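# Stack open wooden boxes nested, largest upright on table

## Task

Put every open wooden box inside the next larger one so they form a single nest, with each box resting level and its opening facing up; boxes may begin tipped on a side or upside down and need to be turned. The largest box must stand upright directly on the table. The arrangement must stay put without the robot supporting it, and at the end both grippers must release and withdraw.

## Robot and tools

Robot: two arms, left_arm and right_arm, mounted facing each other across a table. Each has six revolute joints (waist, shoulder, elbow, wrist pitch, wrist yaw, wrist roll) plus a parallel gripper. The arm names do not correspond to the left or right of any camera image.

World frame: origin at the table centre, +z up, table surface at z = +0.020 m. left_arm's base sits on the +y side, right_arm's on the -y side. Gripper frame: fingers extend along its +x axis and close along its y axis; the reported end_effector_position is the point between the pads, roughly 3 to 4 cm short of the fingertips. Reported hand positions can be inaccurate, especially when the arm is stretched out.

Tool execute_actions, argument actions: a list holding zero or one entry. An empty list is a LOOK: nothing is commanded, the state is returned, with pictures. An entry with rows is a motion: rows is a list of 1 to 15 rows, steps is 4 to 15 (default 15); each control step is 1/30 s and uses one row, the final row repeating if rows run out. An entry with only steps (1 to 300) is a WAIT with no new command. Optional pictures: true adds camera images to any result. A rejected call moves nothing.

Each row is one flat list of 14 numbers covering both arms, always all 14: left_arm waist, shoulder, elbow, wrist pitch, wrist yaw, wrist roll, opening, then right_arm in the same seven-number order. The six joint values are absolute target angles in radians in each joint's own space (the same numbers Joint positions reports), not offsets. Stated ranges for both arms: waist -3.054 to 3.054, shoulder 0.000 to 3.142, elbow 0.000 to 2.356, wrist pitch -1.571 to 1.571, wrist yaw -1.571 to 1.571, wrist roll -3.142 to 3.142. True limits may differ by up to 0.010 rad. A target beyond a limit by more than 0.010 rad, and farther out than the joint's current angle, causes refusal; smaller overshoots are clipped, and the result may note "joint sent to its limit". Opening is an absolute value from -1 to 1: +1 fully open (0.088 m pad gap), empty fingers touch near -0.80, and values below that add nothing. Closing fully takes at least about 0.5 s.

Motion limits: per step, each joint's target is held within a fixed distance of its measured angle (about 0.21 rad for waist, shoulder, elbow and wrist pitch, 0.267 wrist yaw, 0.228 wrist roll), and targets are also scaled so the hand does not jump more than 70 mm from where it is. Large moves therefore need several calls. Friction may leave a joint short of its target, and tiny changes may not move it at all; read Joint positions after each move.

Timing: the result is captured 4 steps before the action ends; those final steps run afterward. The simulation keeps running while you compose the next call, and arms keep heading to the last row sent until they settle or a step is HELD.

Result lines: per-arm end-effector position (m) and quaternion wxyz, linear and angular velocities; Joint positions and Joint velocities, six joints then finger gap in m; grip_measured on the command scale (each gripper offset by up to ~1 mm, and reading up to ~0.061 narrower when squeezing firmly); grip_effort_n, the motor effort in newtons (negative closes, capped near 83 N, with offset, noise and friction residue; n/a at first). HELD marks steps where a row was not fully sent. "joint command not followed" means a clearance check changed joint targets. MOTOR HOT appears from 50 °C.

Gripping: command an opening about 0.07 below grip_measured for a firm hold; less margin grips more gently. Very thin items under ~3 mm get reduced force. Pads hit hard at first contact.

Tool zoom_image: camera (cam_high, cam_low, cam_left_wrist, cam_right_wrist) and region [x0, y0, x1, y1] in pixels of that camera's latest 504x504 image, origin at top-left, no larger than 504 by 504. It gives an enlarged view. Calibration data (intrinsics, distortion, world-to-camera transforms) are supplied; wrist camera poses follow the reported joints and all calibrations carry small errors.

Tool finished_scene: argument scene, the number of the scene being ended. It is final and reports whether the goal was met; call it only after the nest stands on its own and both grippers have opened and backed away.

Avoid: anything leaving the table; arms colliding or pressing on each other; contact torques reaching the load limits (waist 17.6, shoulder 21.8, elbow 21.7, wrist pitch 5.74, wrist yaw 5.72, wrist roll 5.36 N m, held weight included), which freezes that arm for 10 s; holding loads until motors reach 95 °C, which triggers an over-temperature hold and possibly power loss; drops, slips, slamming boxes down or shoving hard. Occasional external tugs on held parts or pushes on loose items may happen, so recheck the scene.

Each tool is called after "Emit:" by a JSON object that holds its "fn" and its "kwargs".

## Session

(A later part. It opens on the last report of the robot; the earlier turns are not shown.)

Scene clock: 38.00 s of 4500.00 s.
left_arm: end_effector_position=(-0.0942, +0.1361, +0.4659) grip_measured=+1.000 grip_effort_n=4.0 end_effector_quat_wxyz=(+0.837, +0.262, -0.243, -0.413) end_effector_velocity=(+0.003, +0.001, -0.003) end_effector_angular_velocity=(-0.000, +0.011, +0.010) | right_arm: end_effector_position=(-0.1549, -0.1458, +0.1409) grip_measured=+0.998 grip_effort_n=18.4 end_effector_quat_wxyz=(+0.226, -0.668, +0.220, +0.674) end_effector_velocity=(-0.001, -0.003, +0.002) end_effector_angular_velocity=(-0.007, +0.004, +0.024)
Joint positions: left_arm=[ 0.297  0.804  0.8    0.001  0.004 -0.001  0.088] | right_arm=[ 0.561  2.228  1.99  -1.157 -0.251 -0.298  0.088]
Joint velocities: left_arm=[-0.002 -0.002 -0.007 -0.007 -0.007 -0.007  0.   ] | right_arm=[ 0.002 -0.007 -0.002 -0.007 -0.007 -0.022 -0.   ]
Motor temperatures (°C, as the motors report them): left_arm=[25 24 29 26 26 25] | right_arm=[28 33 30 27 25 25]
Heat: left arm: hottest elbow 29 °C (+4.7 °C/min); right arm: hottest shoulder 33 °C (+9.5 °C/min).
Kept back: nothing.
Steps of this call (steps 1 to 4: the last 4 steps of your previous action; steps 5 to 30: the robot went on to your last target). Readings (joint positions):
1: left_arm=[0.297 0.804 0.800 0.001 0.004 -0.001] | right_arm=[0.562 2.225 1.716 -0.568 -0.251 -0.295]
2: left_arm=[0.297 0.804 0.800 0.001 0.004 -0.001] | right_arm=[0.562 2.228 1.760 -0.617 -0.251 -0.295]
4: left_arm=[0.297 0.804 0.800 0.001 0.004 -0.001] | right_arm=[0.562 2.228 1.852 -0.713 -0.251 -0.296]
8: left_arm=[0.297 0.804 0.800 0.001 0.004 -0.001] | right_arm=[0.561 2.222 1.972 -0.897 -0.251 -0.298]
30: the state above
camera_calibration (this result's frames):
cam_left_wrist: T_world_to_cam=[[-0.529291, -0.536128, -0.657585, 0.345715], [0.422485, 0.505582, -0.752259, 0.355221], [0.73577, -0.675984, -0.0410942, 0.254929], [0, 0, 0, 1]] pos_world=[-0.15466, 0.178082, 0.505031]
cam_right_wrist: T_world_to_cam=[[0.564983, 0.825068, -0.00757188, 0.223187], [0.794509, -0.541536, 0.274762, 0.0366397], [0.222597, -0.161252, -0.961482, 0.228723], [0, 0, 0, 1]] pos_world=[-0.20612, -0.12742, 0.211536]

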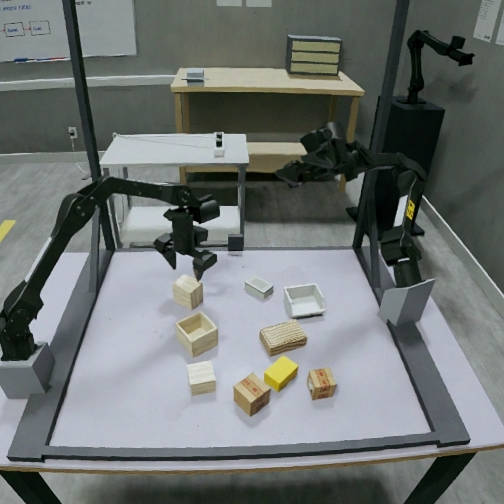

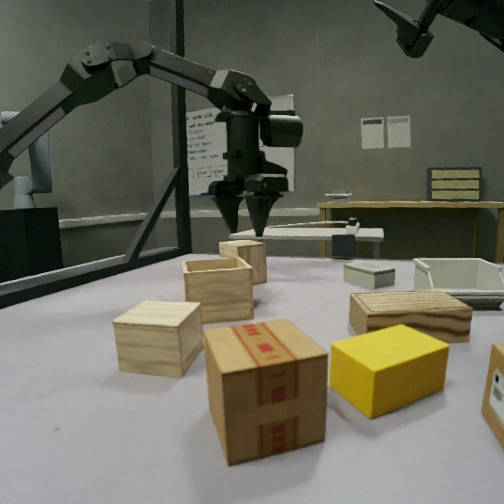

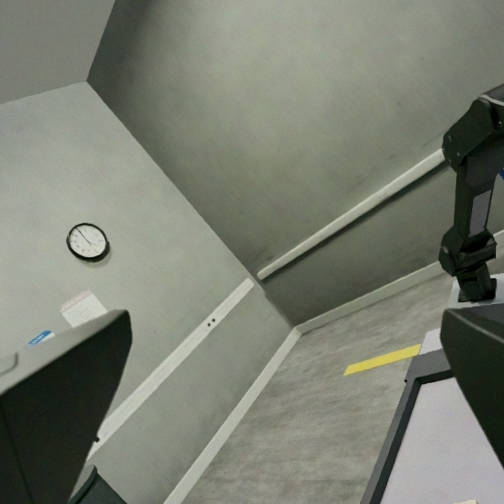

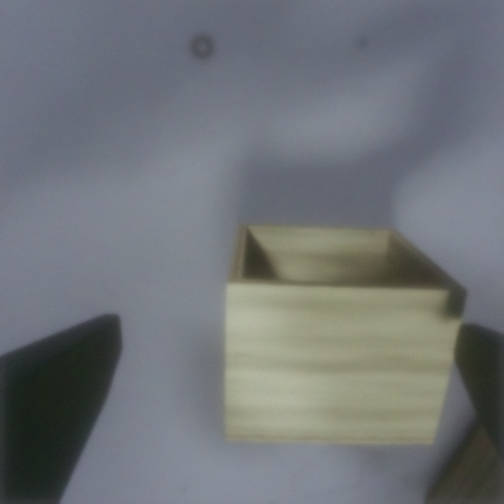

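Emit:
{"fn": "execute_actions", "kwargs": {"actions": [{"rows":[[0.3,0.8,0.8,0,0,0,1,0.505,2.24,2.0,-1.16,-0.247,-0.35,1],[0.3,0.8,0.8,0,0,0,1,0.505,2.24,2.0,-1.16,-0.247,-0.35,1],[0.3,0.8,0.8,0,0,0,1,0.505,2.24,2.0,-1.16,-0.247,-0.35,1],[0.3,0.8,0.8,0,0,0,1,0.505,2.24,2.0,-1.16,-0.247,-0.35,1],[0.3,0.8,0.8,0,0,0,1,0.505,2.24,2.0,-1.16,-0.247,-0.35,1],[0.3,0.8,0.8,0,0,0,1,0.505,2.24,2.0,-1.16,-0.247,-0.35,1],[0.3,0.8,0.8,0,0,0,1,0.53,2.26,1.88,-1.02,-0.247,-0.33,1],[0.3,0.8,0.8,0,0,0,1,0.53,2.26,1.88,-1.02,-0.247,-0.33,1],[0.3,0.8,0.8,0,0,0,1,0.53,2.26,1.88,-1.02,-0.247,-0.33,1],[0.3,0.8,0.8,0,0,0,1,0.53,2.26,1.88,-1.02,-0.247,-0.33,1],[0.3,0.8,0.8,0,0,0,1,0.562,2.295,1.762,-0.888,-0.247,-0.31,1]],"steps":15}]}}

Emit:
{"fn": "execute_actions", "kwargs": {"actions": [{"steps":12}], "pictures": true}}

Scene clock: 38.80 s of 4500.00 s.
left_arm: end_effector_position=(-0.0942, +0.1361, +0.4659) grip_measured=+1.000 grip_effort_n=3.5 end_effector_quat_wxyz=(+0.837, +0.262, -0.243, -0.413) end_effector_velocity=(+0.001, -0.000, -0.001) end_effector_angular_velocity=(+0.003, +0.011, -0.000) | right_arm: end_effector_position=(-0.1369, -0.1277, +0.1255) grip_measured=+0.998 grip_effort_n=17.9 end_effector_quat_wxyz=(+0.234, -0.656, +0.216, +0.685) end_effector_velocity=(-0.030, -0.059, -0.189) end_effector_angular_velocity=(-0.340, +0.627, +0.033)
Joint positions: left_arm=[ 0.297  0.804  0.8    0.001  0.004 -0.001  0.088] | right_arm=[ 0.513  2.236  1.917 -1.051 -0.267 -0.331  0.088]
Joint velocities: left_arm=[ 0.002  0.002  0.002 -0.007  0.007 -0.007  0.   ] | right_arm=[ 0.002 -0.002 -0.803  0.872 -0.711  0.022  0.   ]
Motor temperatures (°C, as the motors report them): left_arm=[25 24 29 26 26 25] | right_arm=[28 33 30 27 25 25]
Heat: left arm: hottest elbow 29 °C (+4.6 °C/min); right arm: hottest shoulder 33 °C (+9.3 °C/min).
Steps of this call (steps 1 to 13: the robot went on to your last target; steps 14 to 24: the first 11 steps of this action). Readings (joint positions):
14: left_arm=[0.297 0.804 0.800 0.001 0.004 -0.001] | right_arm=[0.560 2.228 1.990 -1.158 -0.251 -0.306]
15: left_arm=[0.297 0.804 0.800 0.001 0.004 -0.001] | right_arm=[0.555 2.228 1.990 -1.158 -0.251 -0.317]
17: left_arm=[0.297 0.804 0.800 0.001 0.004 -0.001] | right_arm=[0.536 2.228 1.990 -1.158 -0.251 -0.331]
21: left_arm=[0.297 0.804 0.800 0.001 0.004 -0.001] | right_arm=[0.507 2.228 1.965 -1.108 -0.249 -0.339]
24: the state above

Scene clock: 39.20 s of 4500.00 s.
left_arm: end_effector_position=(-0.0942, +0.1361, +0.4659) grip_measured=+1.000 grip_effort_n=3.5 end_effector_quat_wxyz=(+0.837, +0.262, -0.243, -0.413) end_effector_velocity=(-0.000, +0.001, +0.000) end_effector_angular_velocity=(+0.002, -0.006, +0.007) | right_arm: end_effector_position=(-0.1370, -0.1417, +0.0734) grip_measured=+0.998 grip_effort_n=14.2 end_effector_quat_wxyz=(+0.223, -0.666, +0.212, +0.679) end_effector_velocity=(+0.181, -0.116, -0.285) end_effector_angular_velocity=(-0.707, -0.542, -0.226)
Joint positions: left_arm=[ 0.297  0.804  0.8    0.001  0.004 -0.001  0.088] | right_arm=[ 0.562  2.273  1.784 -0.892 -0.252 -0.311  0.088]
Joint velocities: left_arm=[-0.002 -0.002  0.002 -0.007 -0.007  0.007  0.   ] | right_arm=[-0.002  0.476 -0.364 -0.081  0.022 -0.007  0.   ]
Motor temperatures (°C, as the motors report them): left_arm=[25 24 29 26 26 25] | right_arm=[28 33 30 27 25 25]
Heat: left arm: hottest elbow 29 °C (+4.6 °C/min); right arm: hottest shoulder 33 °C (+9.2 °C/min).
Kept back: nothing.
Steps of this call (steps 1 to 4: the last 4 steps of your previous action; steps 5 to 12: the robot went on to your last target). Readings (joint positions):
1: left_arm=[0.297 0.804 0.800 0.001 0.004 -0.001] | right_arm=[0.517 2.229 1.890 -1.012 -0.266 -0.328]
2: left_arm=[0.297 0.804 0.800 0.001 0.004 -0.001] | right_arm=[0.520 2.221 1.873 -0.980 -0.271 -0.324]
4: left_arm=[0.297 0.804 0.800 0.001 0.004 -0.001] | right_arm=[0.528 2.212 1.853 -0.931 -0.276 -0.315]
8: left_arm=[0.297 0.804 0.800 0.001 0.004 -0.001] | right_arm=[0.552 2.210 1.835 -0.891 -0.271 -0.309]
12: the state above
camera_calibration (this result's frames):
cam_left_wrist: T_world_to_cam=[[-0.529291, -0.536128, -0.657585, 0.345715], [0.422485, 0.505582, -0.752259, 0.355221], [0.73577, -0.675984, -0.0410942, 0.254929], [0, 0, 0, 1]] pos_world=[-0.15466, 0.178082, 0.505031]
cam_right_wrist: T_world_to_cam=[[0.550802, 0.834628, -0.003565, 0.208292], [0.805712, -0.530595, 0.263244, 0.0471443], [0.217819, -0.147868, -0.964723, 0.161945], [0, 0, 0, 1]] pos_world=[-0.187987, -0.124885, 0.144564]

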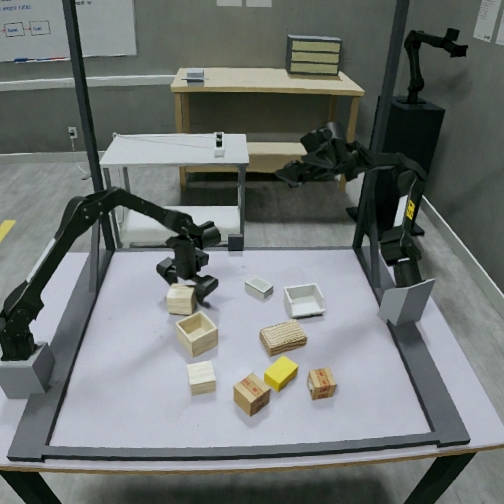

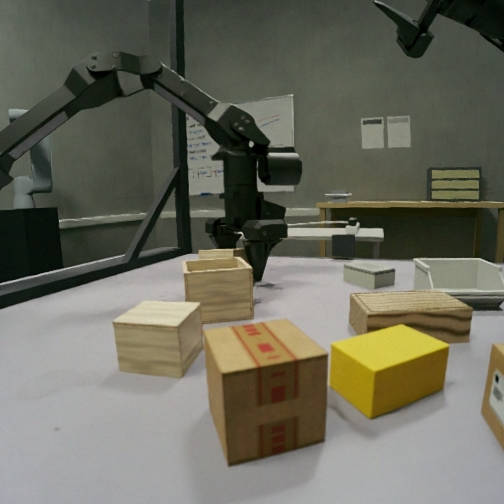

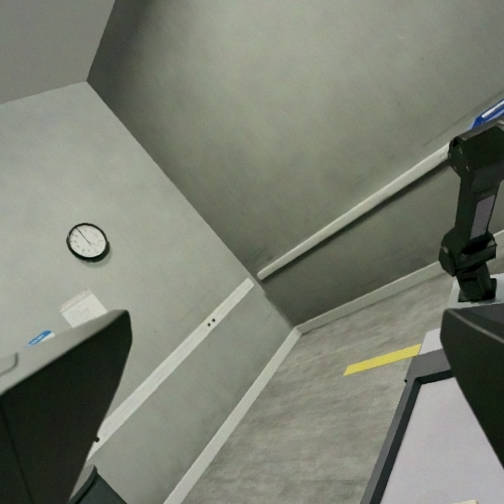

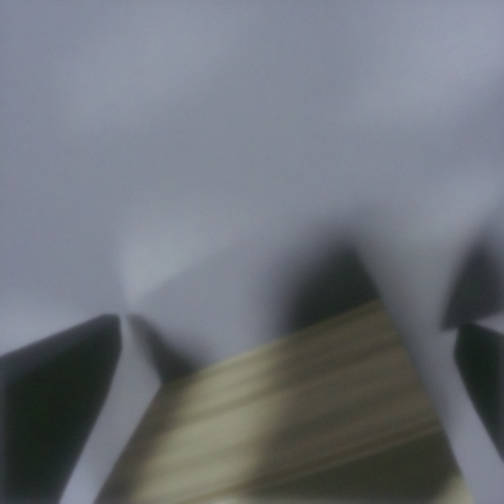

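Emit:
{"fn": "execute_actions", "kwargs": {"actions": [{"rows":[[0.3,0.8,0.8,0,0,0,1,0.53,2.1,1.95,-1.4,-0.27,-0.31,1]],"steps":15}]}}

Emit:
{"fn": "execute_actions", "kwargs": {"actions": [{"steps":25}], "pictures": true}}

Scene clock: 39.63 s of 4500.00 s.
left_arm: end_effector_position=(-0.0942, +0.1361, +0.4659) grip_measured=+1.000 grip_effort_n=4.0 end_effector_quat_wxyz=(+0.837, +0.262, -0.243, -0.413) end_effector_velocity=(-0.001, +0.002, +0.003) end_effector_angular_velocity=(-0.031, +0.007, +0.003) | right_arm: end_effector_position=(-0.1339, -0.1742, +0.1834) grip_measured=+0.999 grip_effort_n=12.8 end_effector_quat_wxyz=(+0.222, -0.680, +0.246, +0.654) end_effector_velocity=(+0.050, -0.143, +0.174) end_effector_angular_velocity=(-0.355, -0.218, -0.112)
Joint positions: left_arm=[ 0.297  0.804  0.8    0.001  0.004 -0.001  0.088] | right_arm=[ 0.531  2.105  1.939 -1.3   -0.264 -0.312  0.088]
Joint velocities: left_arm=[-0.002 -0.007 -0.002  0.007 -0.022 -0.022  0.   ] | right_arm=[-0.022 -0.315  0.164 -0.916 -0.022 -0.022 -0.   ]
Motor temperatures (°C, as the motors report them): left_arm=[25 24 29 26 26 25] | right_arm=[28 33 30 27 25 25]
Heat: left arm: hottest elbow 29 °C (+4.5 °C/min); right arm: hottest shoulder 33 °C (+9.1 °C/min).
Steps of this call (steps 1 to 2: the robot went on to your last target; steps 3 to 13: the first 11 steps of this action). Readings (joint positions):
3: left_arm=[0.297 0.804 0.800 0.001 0.004 -0.001] | right_arm=[0.558 2.275 1.781 -0.900 -0.251 -0.312]
4: left_arm=[0.297 0.804 0.800 0.001 0.004 -0.001] | right_arm=[0.556 2.265 1.797 -0.934 -0.251 -0.312]
6: left_arm=[0.297 0.804 0.800 0.001 0.004 -0.001] | right_arm=[0.550 2.236 1.827 -0.998 -0.252 -0.312]
10: left_arm=[0.297 0.804 0.800 0.001 0.004 -0.001] | right_arm=[0.537 2.154 1.904 -1.169 -0.260 -0.312]
13: the state above

Scene clock: 40.47 s of 4500.00 s.
left_arm: end_effector_position=(-0.0942, +0.1361, +0.4659) grip_measured=+1.000 grip_effort_n=3.5 end_effector_quat_wxyz=(+0.837, +0.262, -0.243, -0.413) end_effector_velocity=(-0.000, +0.001, +0.000) end_effector_angular_velocity=(-0.014, +0.018, +0.001) | right_arm: end_effector_position=(-0.1249, -0.1909, +0.1906) grip_measured=+0.999 grip_effort_n=13.3 end_effector_quat_wxyz=(+0.212, -0.698, +0.269, +0.629) end_effector_velocity=(+0.001, +0.002, +0.000) end_effector_angular_velocity=(+0.008, +0.002, +0.037)
Joint positions: left_arm=[ 0.297  0.804  0.8    0.001  0.004 -0.001  0.088] | right_arm=[ 0.531  2.096  1.946 -1.398 -0.265 -0.312  0.088]
Joint velocities: left_arm=[-0.002 -0.002  0.002 -0.007 -0.007 -0.022  0.   ] | right_arm=[-0.002 -0.002 -0.002  0.007  0.007 -0.037 -0.   ]
Motor temperatures (°C, as the motors report them): left_arm=[25 24 29 26 26 25] | right_arm=[28 33 30 27 25 25]
Heat: left arm: hottest elbow 29 °C (+4.4 °C/min); right arm: hottest shoulder 33 °C (+8.9 °C/min).
Kept back: nothing.
Steps of this call (steps 1 to 4: the last 4 steps of your previous action; steps 5 to 25: the robot went on to your last target). Readings (joint positions):
1: left_arm=[0.297 0.804 0.800 0.001 0.004 -0.001] | right_arm=[0.531 2.097 1.944 -1.326 -0.264 -0.312]
2: left_arm=[0.297 0.804 0.800 0.001 0.004 -0.001] | right_arm=[0.531 2.094 1.946 -1.343 -0.265 -0.312]
4: left_arm=[0.297 0.804 0.800 0.001 0.004 -0.001] | right_arm=[0.531 2.094 1.946 -1.368 -0.265 -0.312]
8: left_arm=[0.297 0.804 0.800 0.001 0.004 -0.001] | right_arm=[0.531 2.096 1.946 -1.388 -0.265 -0.312]
25: the state above
camera_calibration (this result's frames):
cam_left_wrist: T_world_to_cam=[[-0.529291, -0.536128, -0.657585, 0.345715], [0.422485, 0.505582, -0.752259, 0.355221], [0.73577, -0.675984, -0.0410942, 0.254929], [0, 0, 0, 1]] pos_world=[-0.15466, 0.178082, 0.505031]
cam_right_wrist: T_world_to_cam=[[0.611054, 0.789181, -0.0617014, 0.253], [0.741073, -0.54292, 0.39503, -0.05508], [0.278251, -0.28711, -0.916594, 0.236889], [0, 0, 0, 1]] pos_world=[-0.179693, -0.161554, 0.2545]

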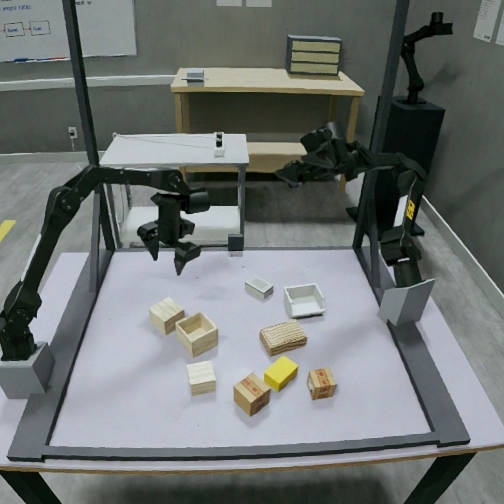

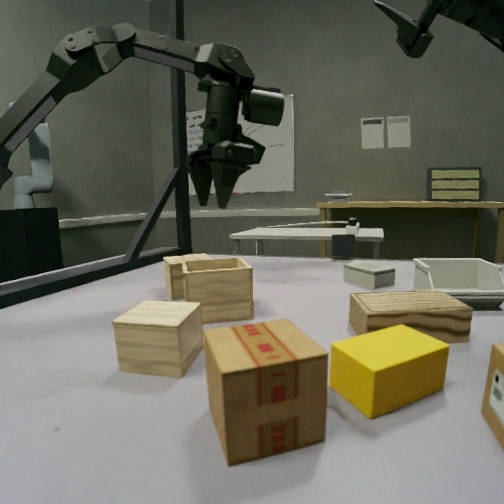

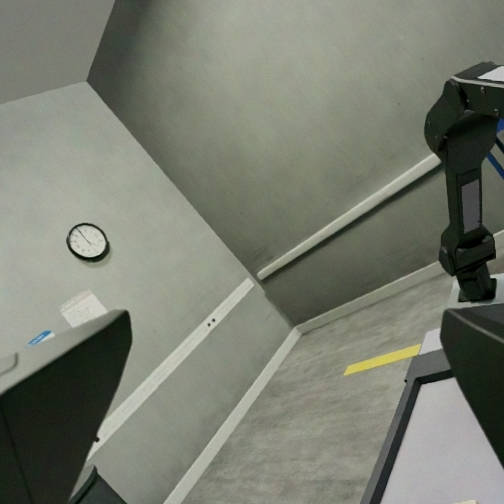

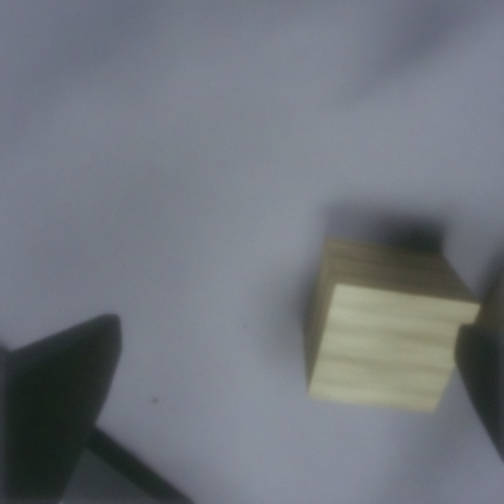

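Emit:
{"fn": "zoom_image", "kwargs": {"camera": "cam_high", "region": [120,280,260,400]}}

Region (120, 280, 260, 400) of cam_high's 504x504 image, scaled by 3.600, with more detail than that image has; it fills the top 432 rows of this view, and the rest is white.

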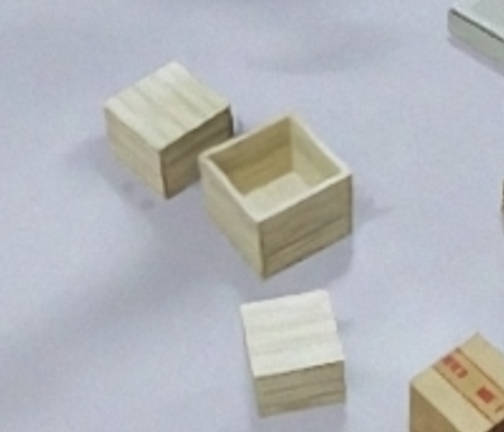

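Emit:
{"fn": "execute_actions", "kwargs": {"actions": [{"rows":[[0.3,0.8,0.8,0,0,0,1,0.37,1.906,1.383,-0.94,-0.272,1.26,1]],"steps":15}]}}

Emit:
{"fn": "execute_actions", "kwargs": {"actions": [{"steps":40}], "pictures": true}}

Scene clock: 41.50 s of 4500.00 s.
left_arm: end_effector_position=(-0.0942, +0.1361, +0.4659) grip_measured=+1.000 grip_effort_n=4.0 end_effector_quat_wxyz=(+0.837, +0.262, -0.243, -0.413) end_effector_velocity=(+0.001, -0.001, -0.003) end_effector_angular_velocity=(+0.004, +0.010, -0.007) | right_arm: end_effector_position=(-0.0525, -0.1682, +0.1678) grip_measured=+0.999 grip_effort_n=12.8 end_effector_quat_wxyz=(+0.461, -0.529, +0.438, +0.562) end_effector_velocity=(+0.155, -0.231, -0.269) end_effector_angular_velocity=(-0.857, -0.275, -1.725)
Joint positions: left_arm=[ 0.297  0.804  0.8    0.001  0.004 -0.001  0.088] | right_arm=[ 0.365  1.909  1.492 -0.984 -0.272  0.25   0.088]
Joint velocities: left_arm=[-0.002  0.002 -0.007  0.007  0.007 -0.007  0.   ] | right_arm=[ 0.076  0.002 -1.072  0.154 -0.007  1.546 -0.   ]
Motor temperatures (°C, as the motors report them): left_arm=[25 24 29 26 26 25] | right_arm=[28 34 30 27 25 25]
Heat: left arm: hottest elbow 29 °C (+4.3 °C/min); right arm: hottest shoulder 34 °C (+10.1 °C/min).
Steps of this call (steps 1 to 15: the robot went on to your last target; steps 16 to 20: nothing new was sent; steps 21 to 31: the first 11 steps of this action). Readings (joint positions):
21: left_arm=[0.297 0.804 0.800 0.001 0.004 -0.001] | right_arm=[0.526 2.079 1.927 -1.369 -0.271 -0.281]
22: left_arm=[0.297 0.804 0.800 0.001 0.004 -0.001] | right_arm=[0.509 2.048 1.876 -1.310 -0.275 -0.225]
24: left_arm=[0.297 0.804 0.800 0.001 0.004 -0.001] | right_arm=[0.448 1.987 1.783 -1.221 -0.275 -0.119]
28: left_arm=[0.297 0.804 0.800 0.001 0.004 -0.001] | right_arm=[0.364 1.914 1.616 -1.035 -0.272 0.093]
31: the state above

Scene clock: 42.83 s of 4500.00 s.
left_arm: end_effector_position=(-0.0942, +0.1361, +0.4659) grip_measured=+1.000 grip_effort_n=4.0 end_effector_quat_wxyz=(+0.837, +0.262, -0.243, -0.413) end_effector_velocity=(-0.002, -0.000, +0.000) end_effector_angular_velocity=(-0.008, +0.002, -0.006) | right_arm: end_effector_position=(-0.0398, -0.1845, +0.1438) grip_measured=+0.999 grip_effort_n=12.8 end_effector_quat_wxyz=(+0.661, -0.257, +0.656, +0.258) end_effector_velocity=(-0.001, +0.001, +0.002) end_effector_angular_velocity=(+0.008, +0.012, -0.006)
Joint positions: left_arm=[ 0.297  0.804  0.8    0.001  0.004 -0.001  0.088] | right_arm=[ 0.37   1.912  1.396 -0.942 -0.272  1.258  0.088]
Joint velocities: left_arm=[-0.007 -0.002 -0.002  0.007 -0.007 -0.007  0.   ] | right_arm=[-0.002 -0.007 -0.002  0.007 -0.007  0.007 -0.   ]
Motor temperatures (°C, as the motors report them): left_arm=[25 24 29 26 26 25] | right_arm=[28 34 30 27 25 25]
Heat: left arm: hottest elbow 29 °C (+4.2 °C/min); right arm: hottest shoulder 34 °C (+9.8 °C/min).
Kept back: nothing.
Steps of this call (steps 1 to 4: the last 4 steps of your previous action; steps 5 to 40: the robot went on to your last target). Readings (joint positions):
1: left_arm=[0.297 0.804 0.800 0.001 0.004 -0.001] | right_arm=[0.367 1.911 1.459 -0.978 -0.272 0.303]
2: left_arm=[0.297 0.804 0.800 0.001 0.004 -0.001] | right_arm=[0.369 1.912 1.435 -0.972 -0.272 0.356]
4: left_arm=[0.297 0.804 0.800 0.001 0.004 -0.001] | right_arm=[0.370 1.912 1.410 -0.959 -0.272 0.461]
8: left_arm=[0.297 0.804 0.800 0.001 0.004 -0.001] | right_arm=[0.370 1.912 1.404 -0.945 -0.272 0.671]
40: the state above
camera_calibration (this result's frames):
cam_left_wrist: T_world_to_cam=[[-0.529291, -0.536128, -0.657585, 0.345715], [0.422485, 0.505582, -0.752259, 0.355221], [0.73577, -0.675984, -0.0410942, 0.254929], [0, 0, 0, 1]] pos_world=[-0.15466, 0.178082, 0.505031]
cam_right_wrist: T_world_to_cam=[[0.707681, -0.706444, -0.0111741, -0.0862551], [-0.676532, -0.682106, 0.277555, -0.161406], [-0.203699, -0.18886, -0.960645, 0.177521], [0, 0, 0, 1]] pos_world=[-0.0119943, -0.137504, 0.21437]

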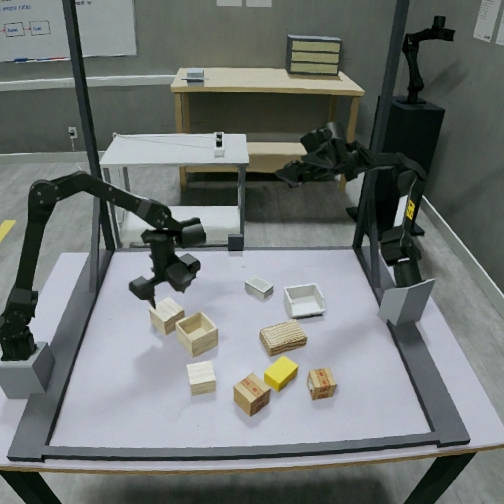

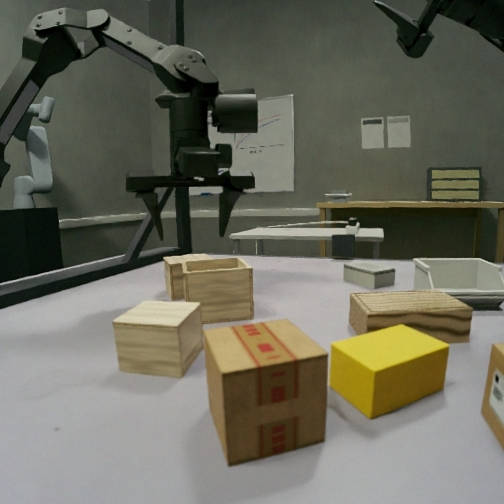

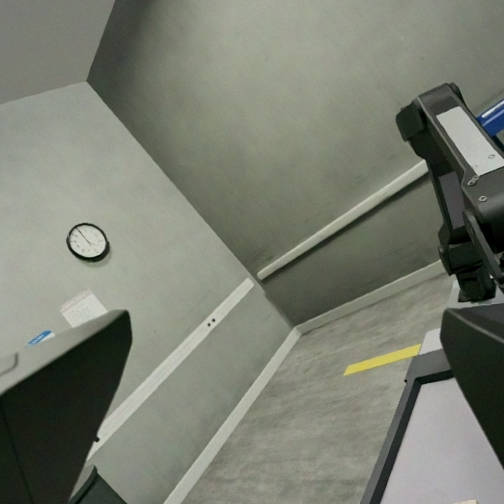

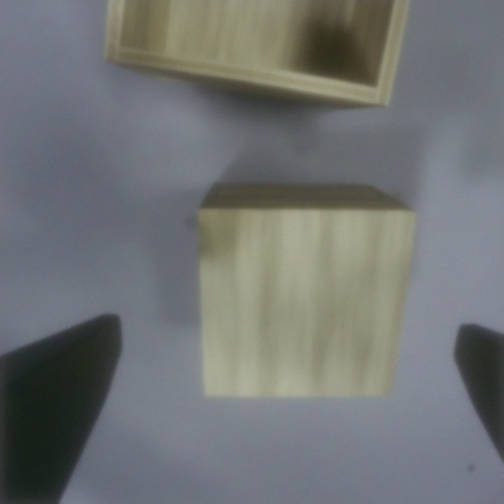

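Emit:
{"fn": "execute_actions", "kwargs": {"actions": [{"rows":[[0.3,0.8,0.8,0,0,0,1,0.385,1.94,1.35,-0.87,-0.272,1.27,1],[0.3,0.8,0.8,0,0,0,1,0.385,1.94,1.35,-0.87,-0.272,1.27,1],[0.3,0.8,0.8,0,0,0,1,0.385,1.94,1.35,-0.87,-0.272,1.27,1],[0.3,0.8,0.8,0,0,0,1,0.4,1.975,1.32,-0.80,-0.272,1.29,1],[0.3,0.8,0.8,0,0,0,1,0.4,1.975,1.32,-0.80,-0.272,1.29,1],[0.3,0.8,0.8,0,0,0,1,0.4,1.975,1.32,-0.80,-0.272,1.29,1],[0.3,0.8,0.8,0,0,0,1,0.415,2.015,1.285,-0.73,-0.272,1.30,1],[0.3,0.8,0.8,0,0,0,1,0.415,2.015,1.285,-0.73,-0.272,1.30,1],[0.3,0.8,0.8,0,0,0,1,0.415,2.015,1.285,-0.73,-0.272,1.30,1],[0.3,0.8,0.8,0,0,0,1,0.43,2.06,1.25,-0.654,-0.272,1.32,1]],"steps":15}]}}

Emit:
{"fn": "execute_actions", "kwargs": {"actions": [{"steps":12}], "pictures": true}}

Scene clock: 43.50 s of 4500.00 s.
left_arm: end_effector_position=(-0.0942, +0.1361, +0.4659) grip_measured=+1.000 grip_effort_n=3.5 end_effector_quat_wxyz=(+0.837, +0.262, -0.243, -0.413) end_effector_velocity=(-0.000, -0.000, -0.003) end_effector_angular_velocity=(+0.006, +0.012, -0.004) | right_arm: end_effector_position=(-0.0413, -0.1784, +0.1075) grip_measured=+0.999 grip_effort_n=12.3 end_effector_quat_wxyz=(+0.662, -0.242, +0.657, +0.268) end_effector_velocity=(+0.002, +0.034, -0.022) end_effector_angular_velocity=(+0.228, +0.075, -0.071)
Joint positions: left_arm=[ 0.297  0.804  0.8    0.001  0.004 -0.001  0.088] | right_arm=[ 0.395  1.963  1.317 -0.768 -0.267  1.301  0.088]
Joint velocities: left_arm=[-0.002 -0.002 -0.002 -0.007  0.007 -0.007  0.   ] | right_arm=[-0.012 -0.022 -0.154  0.374  0.037  0.125 -0.   ]
Motor temperatures (°C, as the motors report them): left_arm=[25 24 29 26 26 25] | right_arm=[28 34 30 27 25 25]
Heat: left arm: hottest elbow 29 °C (+4.1 °C/min); right arm: hottest shoulder 34 °C (+9.7 °C/min).
Steps of this call (steps 1 to 9: the robot went on to your last target; steps 10 to 20: the first 11 steps of this action). Readings (joint positions):
10: left_arm=[0.297 0.804 0.800 0.001 0.004 -0.001] | right_arm=[0.370 1.912 1.392 -0.934 -0.272 1.260]
11: left_arm=[0.297 0.804 0.800 0.001 0.004 -0.001] | right_arm=[0.372 1.912 1.385 -0.915 -0.272 1.262]
13: left_arm=[0.297 0.804 0.800 0.001 0.004 -0.001] | right_arm=[0.376 1.919 1.373 -0.888 -0.272 1.268]
17: left_arm=[0.297 0.804 0.800 0.001 0.004 -0.001] | right_arm=[0.394 1.957 1.335 -0.800 -0.272 1.285]
20: the state above

Scene clock: 43.90 s of 4500.00 s.
left_arm: end_effector_position=(-0.0942, +0.1361, +0.4659) grip_measured=+1.000 grip_effort_n=3.5 end_effector_quat_wxyz=(+0.837, +0.262, -0.243, -0.413) end_effector_velocity=(-0.003, +0.000, +0.001) end_effector_angular_velocity=(-0.011, -0.000, -0.009) | right_arm: end_effector_position=(-0.0430, -0.1687, +0.1072) grip_measured=+0.999 grip_effort_n=11.9 end_effector_quat_wxyz=(+0.662, -0.220, +0.658, +0.284) end_effector_velocity=(-0.001, +0.005, +0.001) end_effector_angular_velocity=(+0.018, +0.016, -0.008)
Joint positions: left_arm=[ 0.297  0.804  0.8    0.001  0.004 -0.001  0.088] | right_arm=[ 0.39   1.959  1.304 -0.705 -0.264  1.318  0.088]
Joint velocities: left_arm=[-0.007 -0.007 -0.002  0.007 -0.007 -0.007  0.   ] | right_arm=[-0.007 -0.002 -0.002  0.022 -0.007  0.007 -0.   ]
Motor temperatures (°C, as the motors report them): left_arm=[25 24 29 26 26 25] | right_arm=[28 34 30 28 25 25]
Heat: left arm: hottest elbow 29 °C (+4.1 °C/min); right arm: hottest shoulder 34 °C (+9.6 °C/min).
Kept back: nothing.
Steps of this call (steps 1 to 4: the last 4 steps of your previous action; steps 5 to 12: the robot went on to your last target). Readings (joint positions):
1: left_arm=[0.297 0.804 0.800 0.001 0.004 -0.001] | right_arm=[0.395 1.962 1.313 -0.759 -0.266 1.306]
2: left_arm=[0.297 0.804 0.800 0.001 0.004 -0.001] | right_arm=[0.394 1.961 1.309 -0.749 -0.265 1.310]
4: left_arm=[0.297 0.804 0.800 0.001 0.004 -0.001] | right_arm=[0.392 1.959 1.305 -0.728 -0.265 1.314]
8: left_arm=[0.297 0.804 0.800 0.001 0.004 -0.001] | right_arm=[0.390 1.959 1.304 -0.709 -0.264 1.316]
12: the state above
camera_calibration (this result's frames):
cam_left_wrist: T_world_to_cam=[[-0.529291, -0.536128, -0.657585, 0.345715], [0.422485, 0.505582, -0.752259, 0.355221], [0.73577, -0.675984, -0.0410942, 0.254929], [0, 0, 0, 1]] pos_world=[-0.15466, 0.178082, 0.505031]
cam_right_wrist: T_world_to_cam=[[0.695796, -0.711935, -0.0949548, -0.0656858], [-0.677065, -0.69427, 0.244074, -0.141074], [-0.239689, -0.105535, -0.965097, 0.157597], [0, 0, 0, 1]] pos_world=[-0.0120382, -0.128076, 0.180292]

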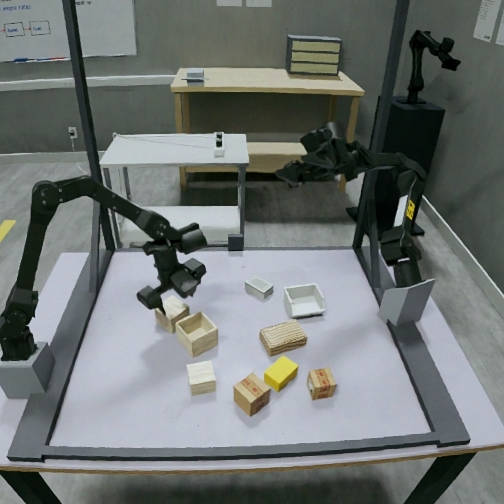

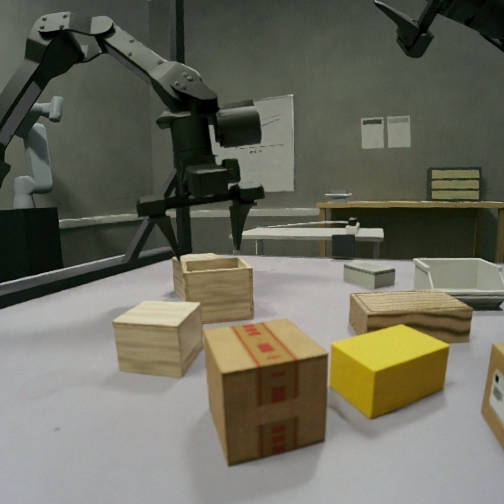

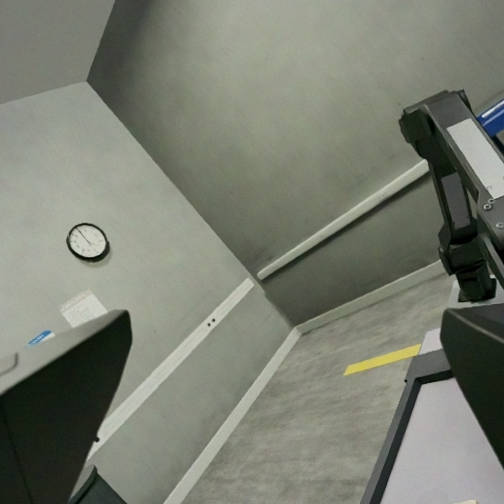

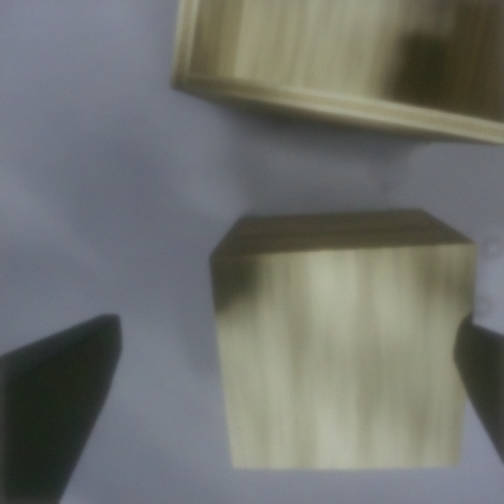

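Emit:
{"fn": "execute_actions", "kwargs": {"actions": [{"rows":[[0.3,0.8,0.8,0,0,0,1,0.385,1.93,1.36,-0.90,-0.272,1.27,1]],"steps":15}]}}

Emit:
{"fn": "execute_actions", "kwargs": {"actions": [{"steps":10}], "pictures": true}}

Scene clock: 46.77 s of 4500.00 s.
left_arm: end_effector_position=(-0.0942, +0.1361, +0.4659) grip_measured=+1.000 grip_effort_n=3.5 end_effector_quat_wxyz=(+0.837, +0.262, -0.243, -0.413) end_effector_velocity=(+0.005, +0.001, -0.005) end_effector_angular_velocity=(+0.008, +0.019, +0.019) | right_arm: end_effector_position=(-0.0365, -0.1912, +0.1204) grip_measured=+0.999 grip_effort_n=11.4 end_effector_quat_wxyz=(+0.664, -0.266, +0.655, +0.245) end_effector_velocity=(-0.007, -0.000, +0.029) end_effector_angular_velocity=(+0.000, +0.024, +0.012)
Joint positions: left_arm=[ 0.297  0.804  0.8    0.001  0.004 -0.001  0.088] | right_arm=[ 0.389  1.944  1.346 -0.887 -0.267  1.274  0.088]
Joint velocities: left_arm=[-0.002  0.002 -0.002 -0.022 -0.007 -0.007  0.   ] | right_arm=[-0.012 -0.046  0.056 -0.095 -0.022 -0.022 -0.   ]
Motor temperatures (°C, as the motors report them): left_arm=[25 24 29 26 26 25] | right_arm=[28 33 30 29 25 25]
Heat: left arm: hottest elbow 29 °C (+3.8 °C/min); right arm: hottest shoulder 33 °C (+7.7 °C/min).
Steps of this call (steps 1 to 30: the robot went on to your last target; steps 31 to 75: nothing new was sent; steps 76 to 86: the first 11 steps of this action). Readings (joint positions):
76: left_arm=[0.297 0.804 0.800 0.001 0.004 -0.001] | right_arm=[0.389 1.949 1.311 -0.711 -0.264 1.313]
77: left_arm=[0.297 0.804 0.800 0.001 0.004 -0.001] | right_arm=[0.389 1.946 1.324 -0.733 -0.265 1.302]
79: left_arm=[0.297 0.804 0.800 0.001 0.004 -0.001] | right_arm=[0.390 1.948 1.334 -0.815 -0.267 1.289]
83: left_arm=[0.297 0.804 0.800 0.001 0.004 -0.001] | right_arm=[0.390 1.948 1.338 -0.873 -0.267 1.278]
86: the state above

Scene clock: 47.10 s of 4500.00 s.
left_arm: end_effector_position=(-0.0942, +0.1361, +0.4659) grip_measured=+1.000 grip_effort_n=4.0 end_effector_quat_wxyz=(+0.837, +0.262, -0.243, -0.413) end_effector_velocity=(+0.001, +0.001, -0.001) end_effector_angular_velocity=(-0.003, +0.009, +0.007) | right_arm: end_effector_position=(-0.0365, -0.1913, +0.1232) grip_measured=+0.999 grip_effort_n=12.8 end_effector_quat_wxyz=(+0.664, -0.266, +0.655, +0.245) end_effector_velocity=(-0.000, -0.001, +0.002) end_effector_angular_velocity=(-0.005, +0.006, +0.004)
Joint positions: left_arm=[ 0.297  0.804  0.8    0.001  0.004 -0.001  0.088] | right_arm=[ 0.387  1.939  1.351 -0.897 -0.267  1.272  0.088]
Joint velocities: left_arm=[-0.002 -0.002 -0.002 -0.007 -0.007 -0.007  0.   ] | right_arm=[-0.002 -0.002  0.002 -0.007 -0.007 -0.007 -0.   ]
Motor temperatures (°C, as the motors report them): left_arm=[25 24 29 26 26 25] | right_arm=[28 33 30 29 25 25]
Heat: left arm: hottest elbow 29 °C (+3.8 °C/min); right arm: hottest shoulder 33 °C (+7.6 °C/min).
Kept back: nothing.
Steps of this call (steps 1 to 4: the last 4 steps of your previous action; steps 5 to 10: the robot went on to your last target). Readings (joint positions):
1: left_arm=[0.297 0.804 0.800 0.001 0.004 -0.001] | right_arm=[0.389 1.943 1.347 -0.890 -0.267 1.274]
2: left_arm=[0.297 0.804 0.800 0.001 0.004 -0.001] | right_arm=[0.388 1.941 1.349 -0.892 -0.267 1.273]
4: left_arm=[0.297 0.804 0.800 0.001 0.004 -0.001] | right_arm=[0.388 1.940 1.350 -0.894 -0.267 1.273]
8: left_arm=[0.297 0.804 0.800 0.001 0.004 -0.001] | right_arm=[0.387 1.939 1.351 -0.897 -0.267 1.272]
10: the state above
camera_calibration (this result's frames):
cam_left_wrist: T_world_to_cam=[[-0.529291, -0.536128, -0.657585, 0.345715], [0.422485, 0.505582, -0.752259, 0.355221], [0.73577, -0.675984, -0.0410942, 0.254929], [0, 0, 0, 1]] pos_world=[-0.15466, 0.178082, 0.505031]
cam_right_wrist: T_world_to_cam=[[0.703736, -0.710211, 0.018875, -0.0982175], [-0.684824, -0.671029, 0.284143, -0.15712], [-0.189136, -0.212888, -0.958596, 0.152782], [0, 0, 0, 1]] pos_world=[-0.00958403, -0.142662, 0.192955]

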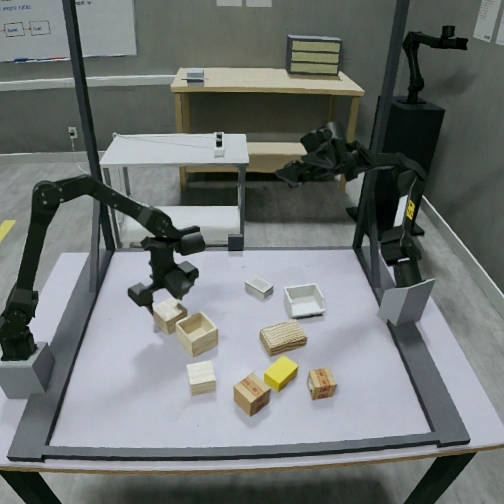

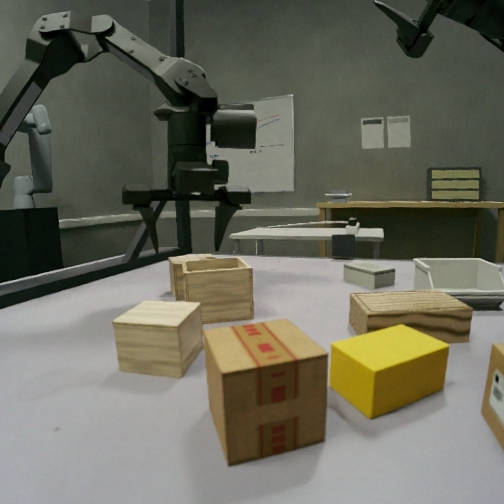

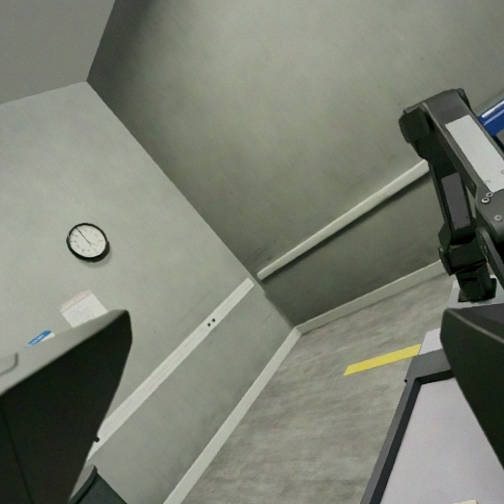

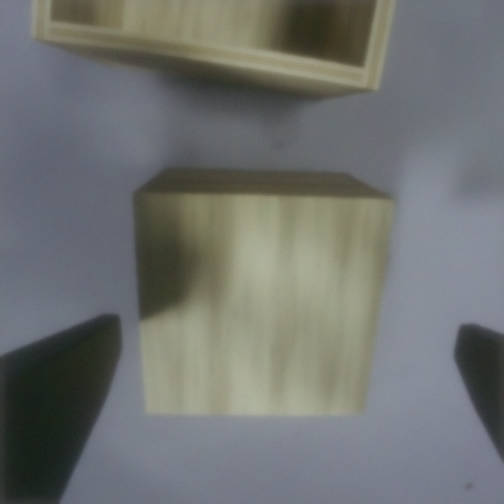

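Emit:
{"fn": "execute_actions", "kwargs": {"actions": [{"rows":[[0.3,0.8,0.8,0,0,0,1,0.42,2.005,1.30,-0.775,-0.272,1.30,1]],"steps":15}]}}

Emit:
{"fn": "execute_actions", "kwargs": {"actions": [{"steps":8}], "pictures": true}}

Scene clock: 47.60 s of 4500.00 s.
left_arm: end_effector_position=(-0.0942, +0.1361, +0.4659) grip_measured=+1.000 grip_effort_n=3.5 end_effector_quat_wxyz=(+0.837, +0.262, -0.243, -0.413) end_effector_velocity=(+0.003, +0.002, -0.004) end_effector_angular_velocity=(-0.003, +0.028, +0.014) | right_arm: end_effector_position=(-0.0413, -0.1890, +0.0943) grip_measured=+0.999 grip_effort_n=11.9 end_effector_quat_wxyz=(+0.661, -0.265, +0.655, +0.253) end_effector_velocity=(-0.003, +0.005, +0.001) end_effector_angular_velocity=(+0.029, +0.023, +0.000)
Joint positions: left_arm=[ 0.297  0.804  0.8    0.001  0.004 -0.001  0.088] | right_arm=[ 0.417  1.992  1.311 -0.783 -0.267  1.297  0.088]
Joint velocities: left_arm=[-0.002 -0.002 -0.002 -0.022 -0.007 -0.022  0.   ] | right_arm=[-0.002 -0.007 -0.007  0.037 -0.007  0.007 -0.   ]
Motor temperatures (°C, as the motors report them): left_arm=[25 24 29 26 26 25] | right_arm=[28 33 30 29 25 25]
Heat: left arm: hottest elbow 29 °C (+3.8 °C/min); right arm: hottest shoulder 33 °C (+7.6 °C/min).
Steps of this call (steps 1 to 4: the robot went on to your last target; steps 5 to 15: the first 11 steps of this action). Readings (joint positions):
5: left_arm=[0.297 0.804 0.800 0.001 0.004 -0.001] | right_arm=[0.388 1.942 1.348 -0.888 -0.267 1.274]
6: left_arm=[0.297 0.804 0.800 0.001 0.004 -0.001] | right_arm=[0.391 1.946 1.342 -0.856 -0.267 1.280]
8: left_arm=[0.297 0.804 0.800 0.001 0.004 -0.001] | right_arm=[0.402 1.964 1.335 -0.815 -0.267 1.287]
12: left_arm=[0.297 0.804 0.800 0.001 0.004 -0.001] | right_arm=[0.416 1.988 1.315 -0.792 -0.267 1.295]
15: the state above

Scene clock: 47.87 s of 4500.00 s.
left_arm: end_effector_position=(-0.0942, +0.1361, +0.4659) grip_measured=+1.000 grip_effort_n=3.5 end_effector_quat_wxyz=(+0.837, +0.262, -0.243, -0.413) end_effector_velocity=(+0.001, +0.001, -0.001) end_effector_angular_velocity=(-0.003, +0.009, +0.007) | right_arm: end_effector_position=(-0.0418, -0.1880, +0.0942) grip_measured=+0.999 grip_effort_n=11.9 end_effector_quat_wxyz=(+0.661, -0.263, +0.655, +0.255) end_effector_velocity=(+0.001, -0.002, +0.001) end_effector_angular_velocity=(-0.009, +0.003, +0.003)
Joint positions: left_arm=[ 0.297  0.804  0.8    0.001  0.004 -0.001  0.088] | right_arm=[ 0.417  1.992  1.311 -0.778 -0.267  1.298  0.088]
Joint velocities: left_arm=[-0.002 -0.002 -0.002 -0.007 -0.007 -0.007  0.   ] | right_arm=[-0.002 -0.002 -0.002 -0.007 -0.007 -0.007 -0.   ]
Motor temperatures (°C, as the motors report them): left_arm=[25 24 29 26 26 25] | right_arm=[28 33 30 29 25 25]
Heat: left arm: hottest elbow 29 °C (+3.8 °C/min); right arm: hottest shoulder 33 °C (+7.5 °C/min).
Kept back: nothing.
Steps of this call (steps 1 to 4: the last 4 steps of your previous action; steps 5 to 8: the robot went on to your last target). Readings (joint positions):
1: left_arm=[0.297 0.804 0.800 0.001 0.004 -0.001] | right_arm=[0.417 1.992 1.311 -0.781 -0.267 1.297]
2: left_arm=[0.297 0.804 0.800 0.001 0.004 -0.001] | right_arm=[0.417 1.992 1.311 -0.779 -0.267 1.297]
4: left_arm=[0.297 0.804 0.800 0.001 0.004 -0.001] | right_arm=[0.417 1.992 1.311 -0.779 -0.267 1.297]
8: the state above
camera_calibration (this result's frames):
cam_left_wrist: T_world_to_cam=[[-0.529291, -0.536128, -0.657585, 0.345715], [0.422485, 0.505582, -0.752259, 0.355221], [0.73577, -0.675984, -0.0410942, 0.254929], [0, 0, 0, 1]] pos_world=[-0.15466, 0.178082, 0.505031]
cam_right_wrist: T_world_to_cam=[[0.710901, -0.703292, 0.0000651018, -0.0882425], [-0.674844, -0.682118, 0.281605, -0.151715], [-0.198006, -0.200237, -0.959531, 0.126706], [0, 0, 0, 1]] pos_world=[-0.0145639, -0.140177, 0.164308]

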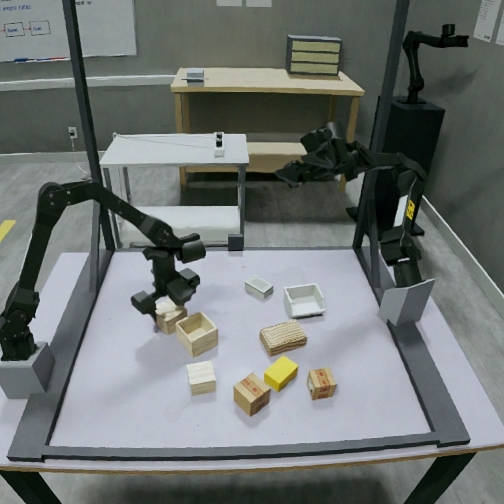

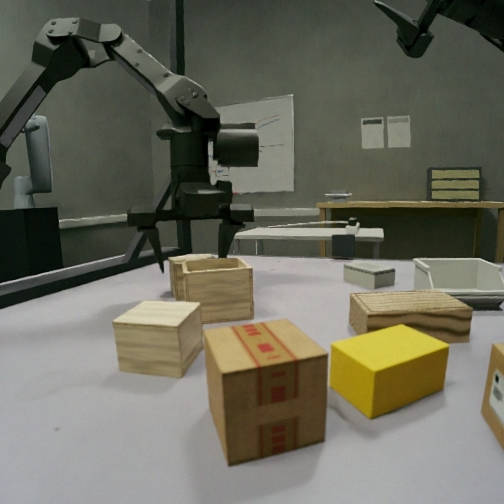

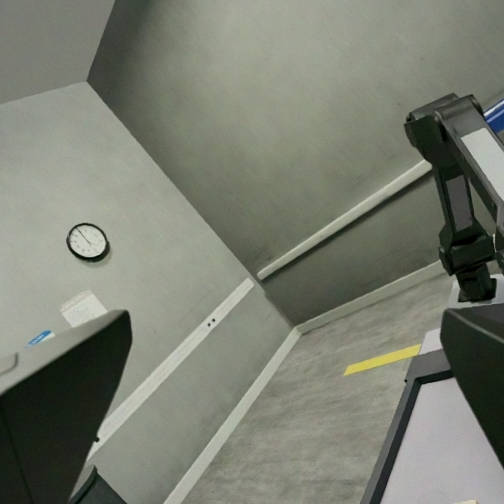

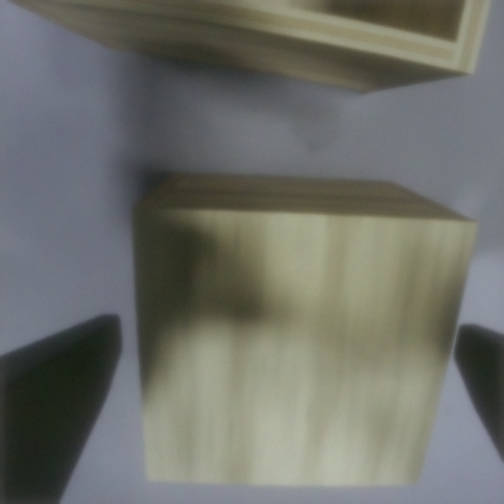

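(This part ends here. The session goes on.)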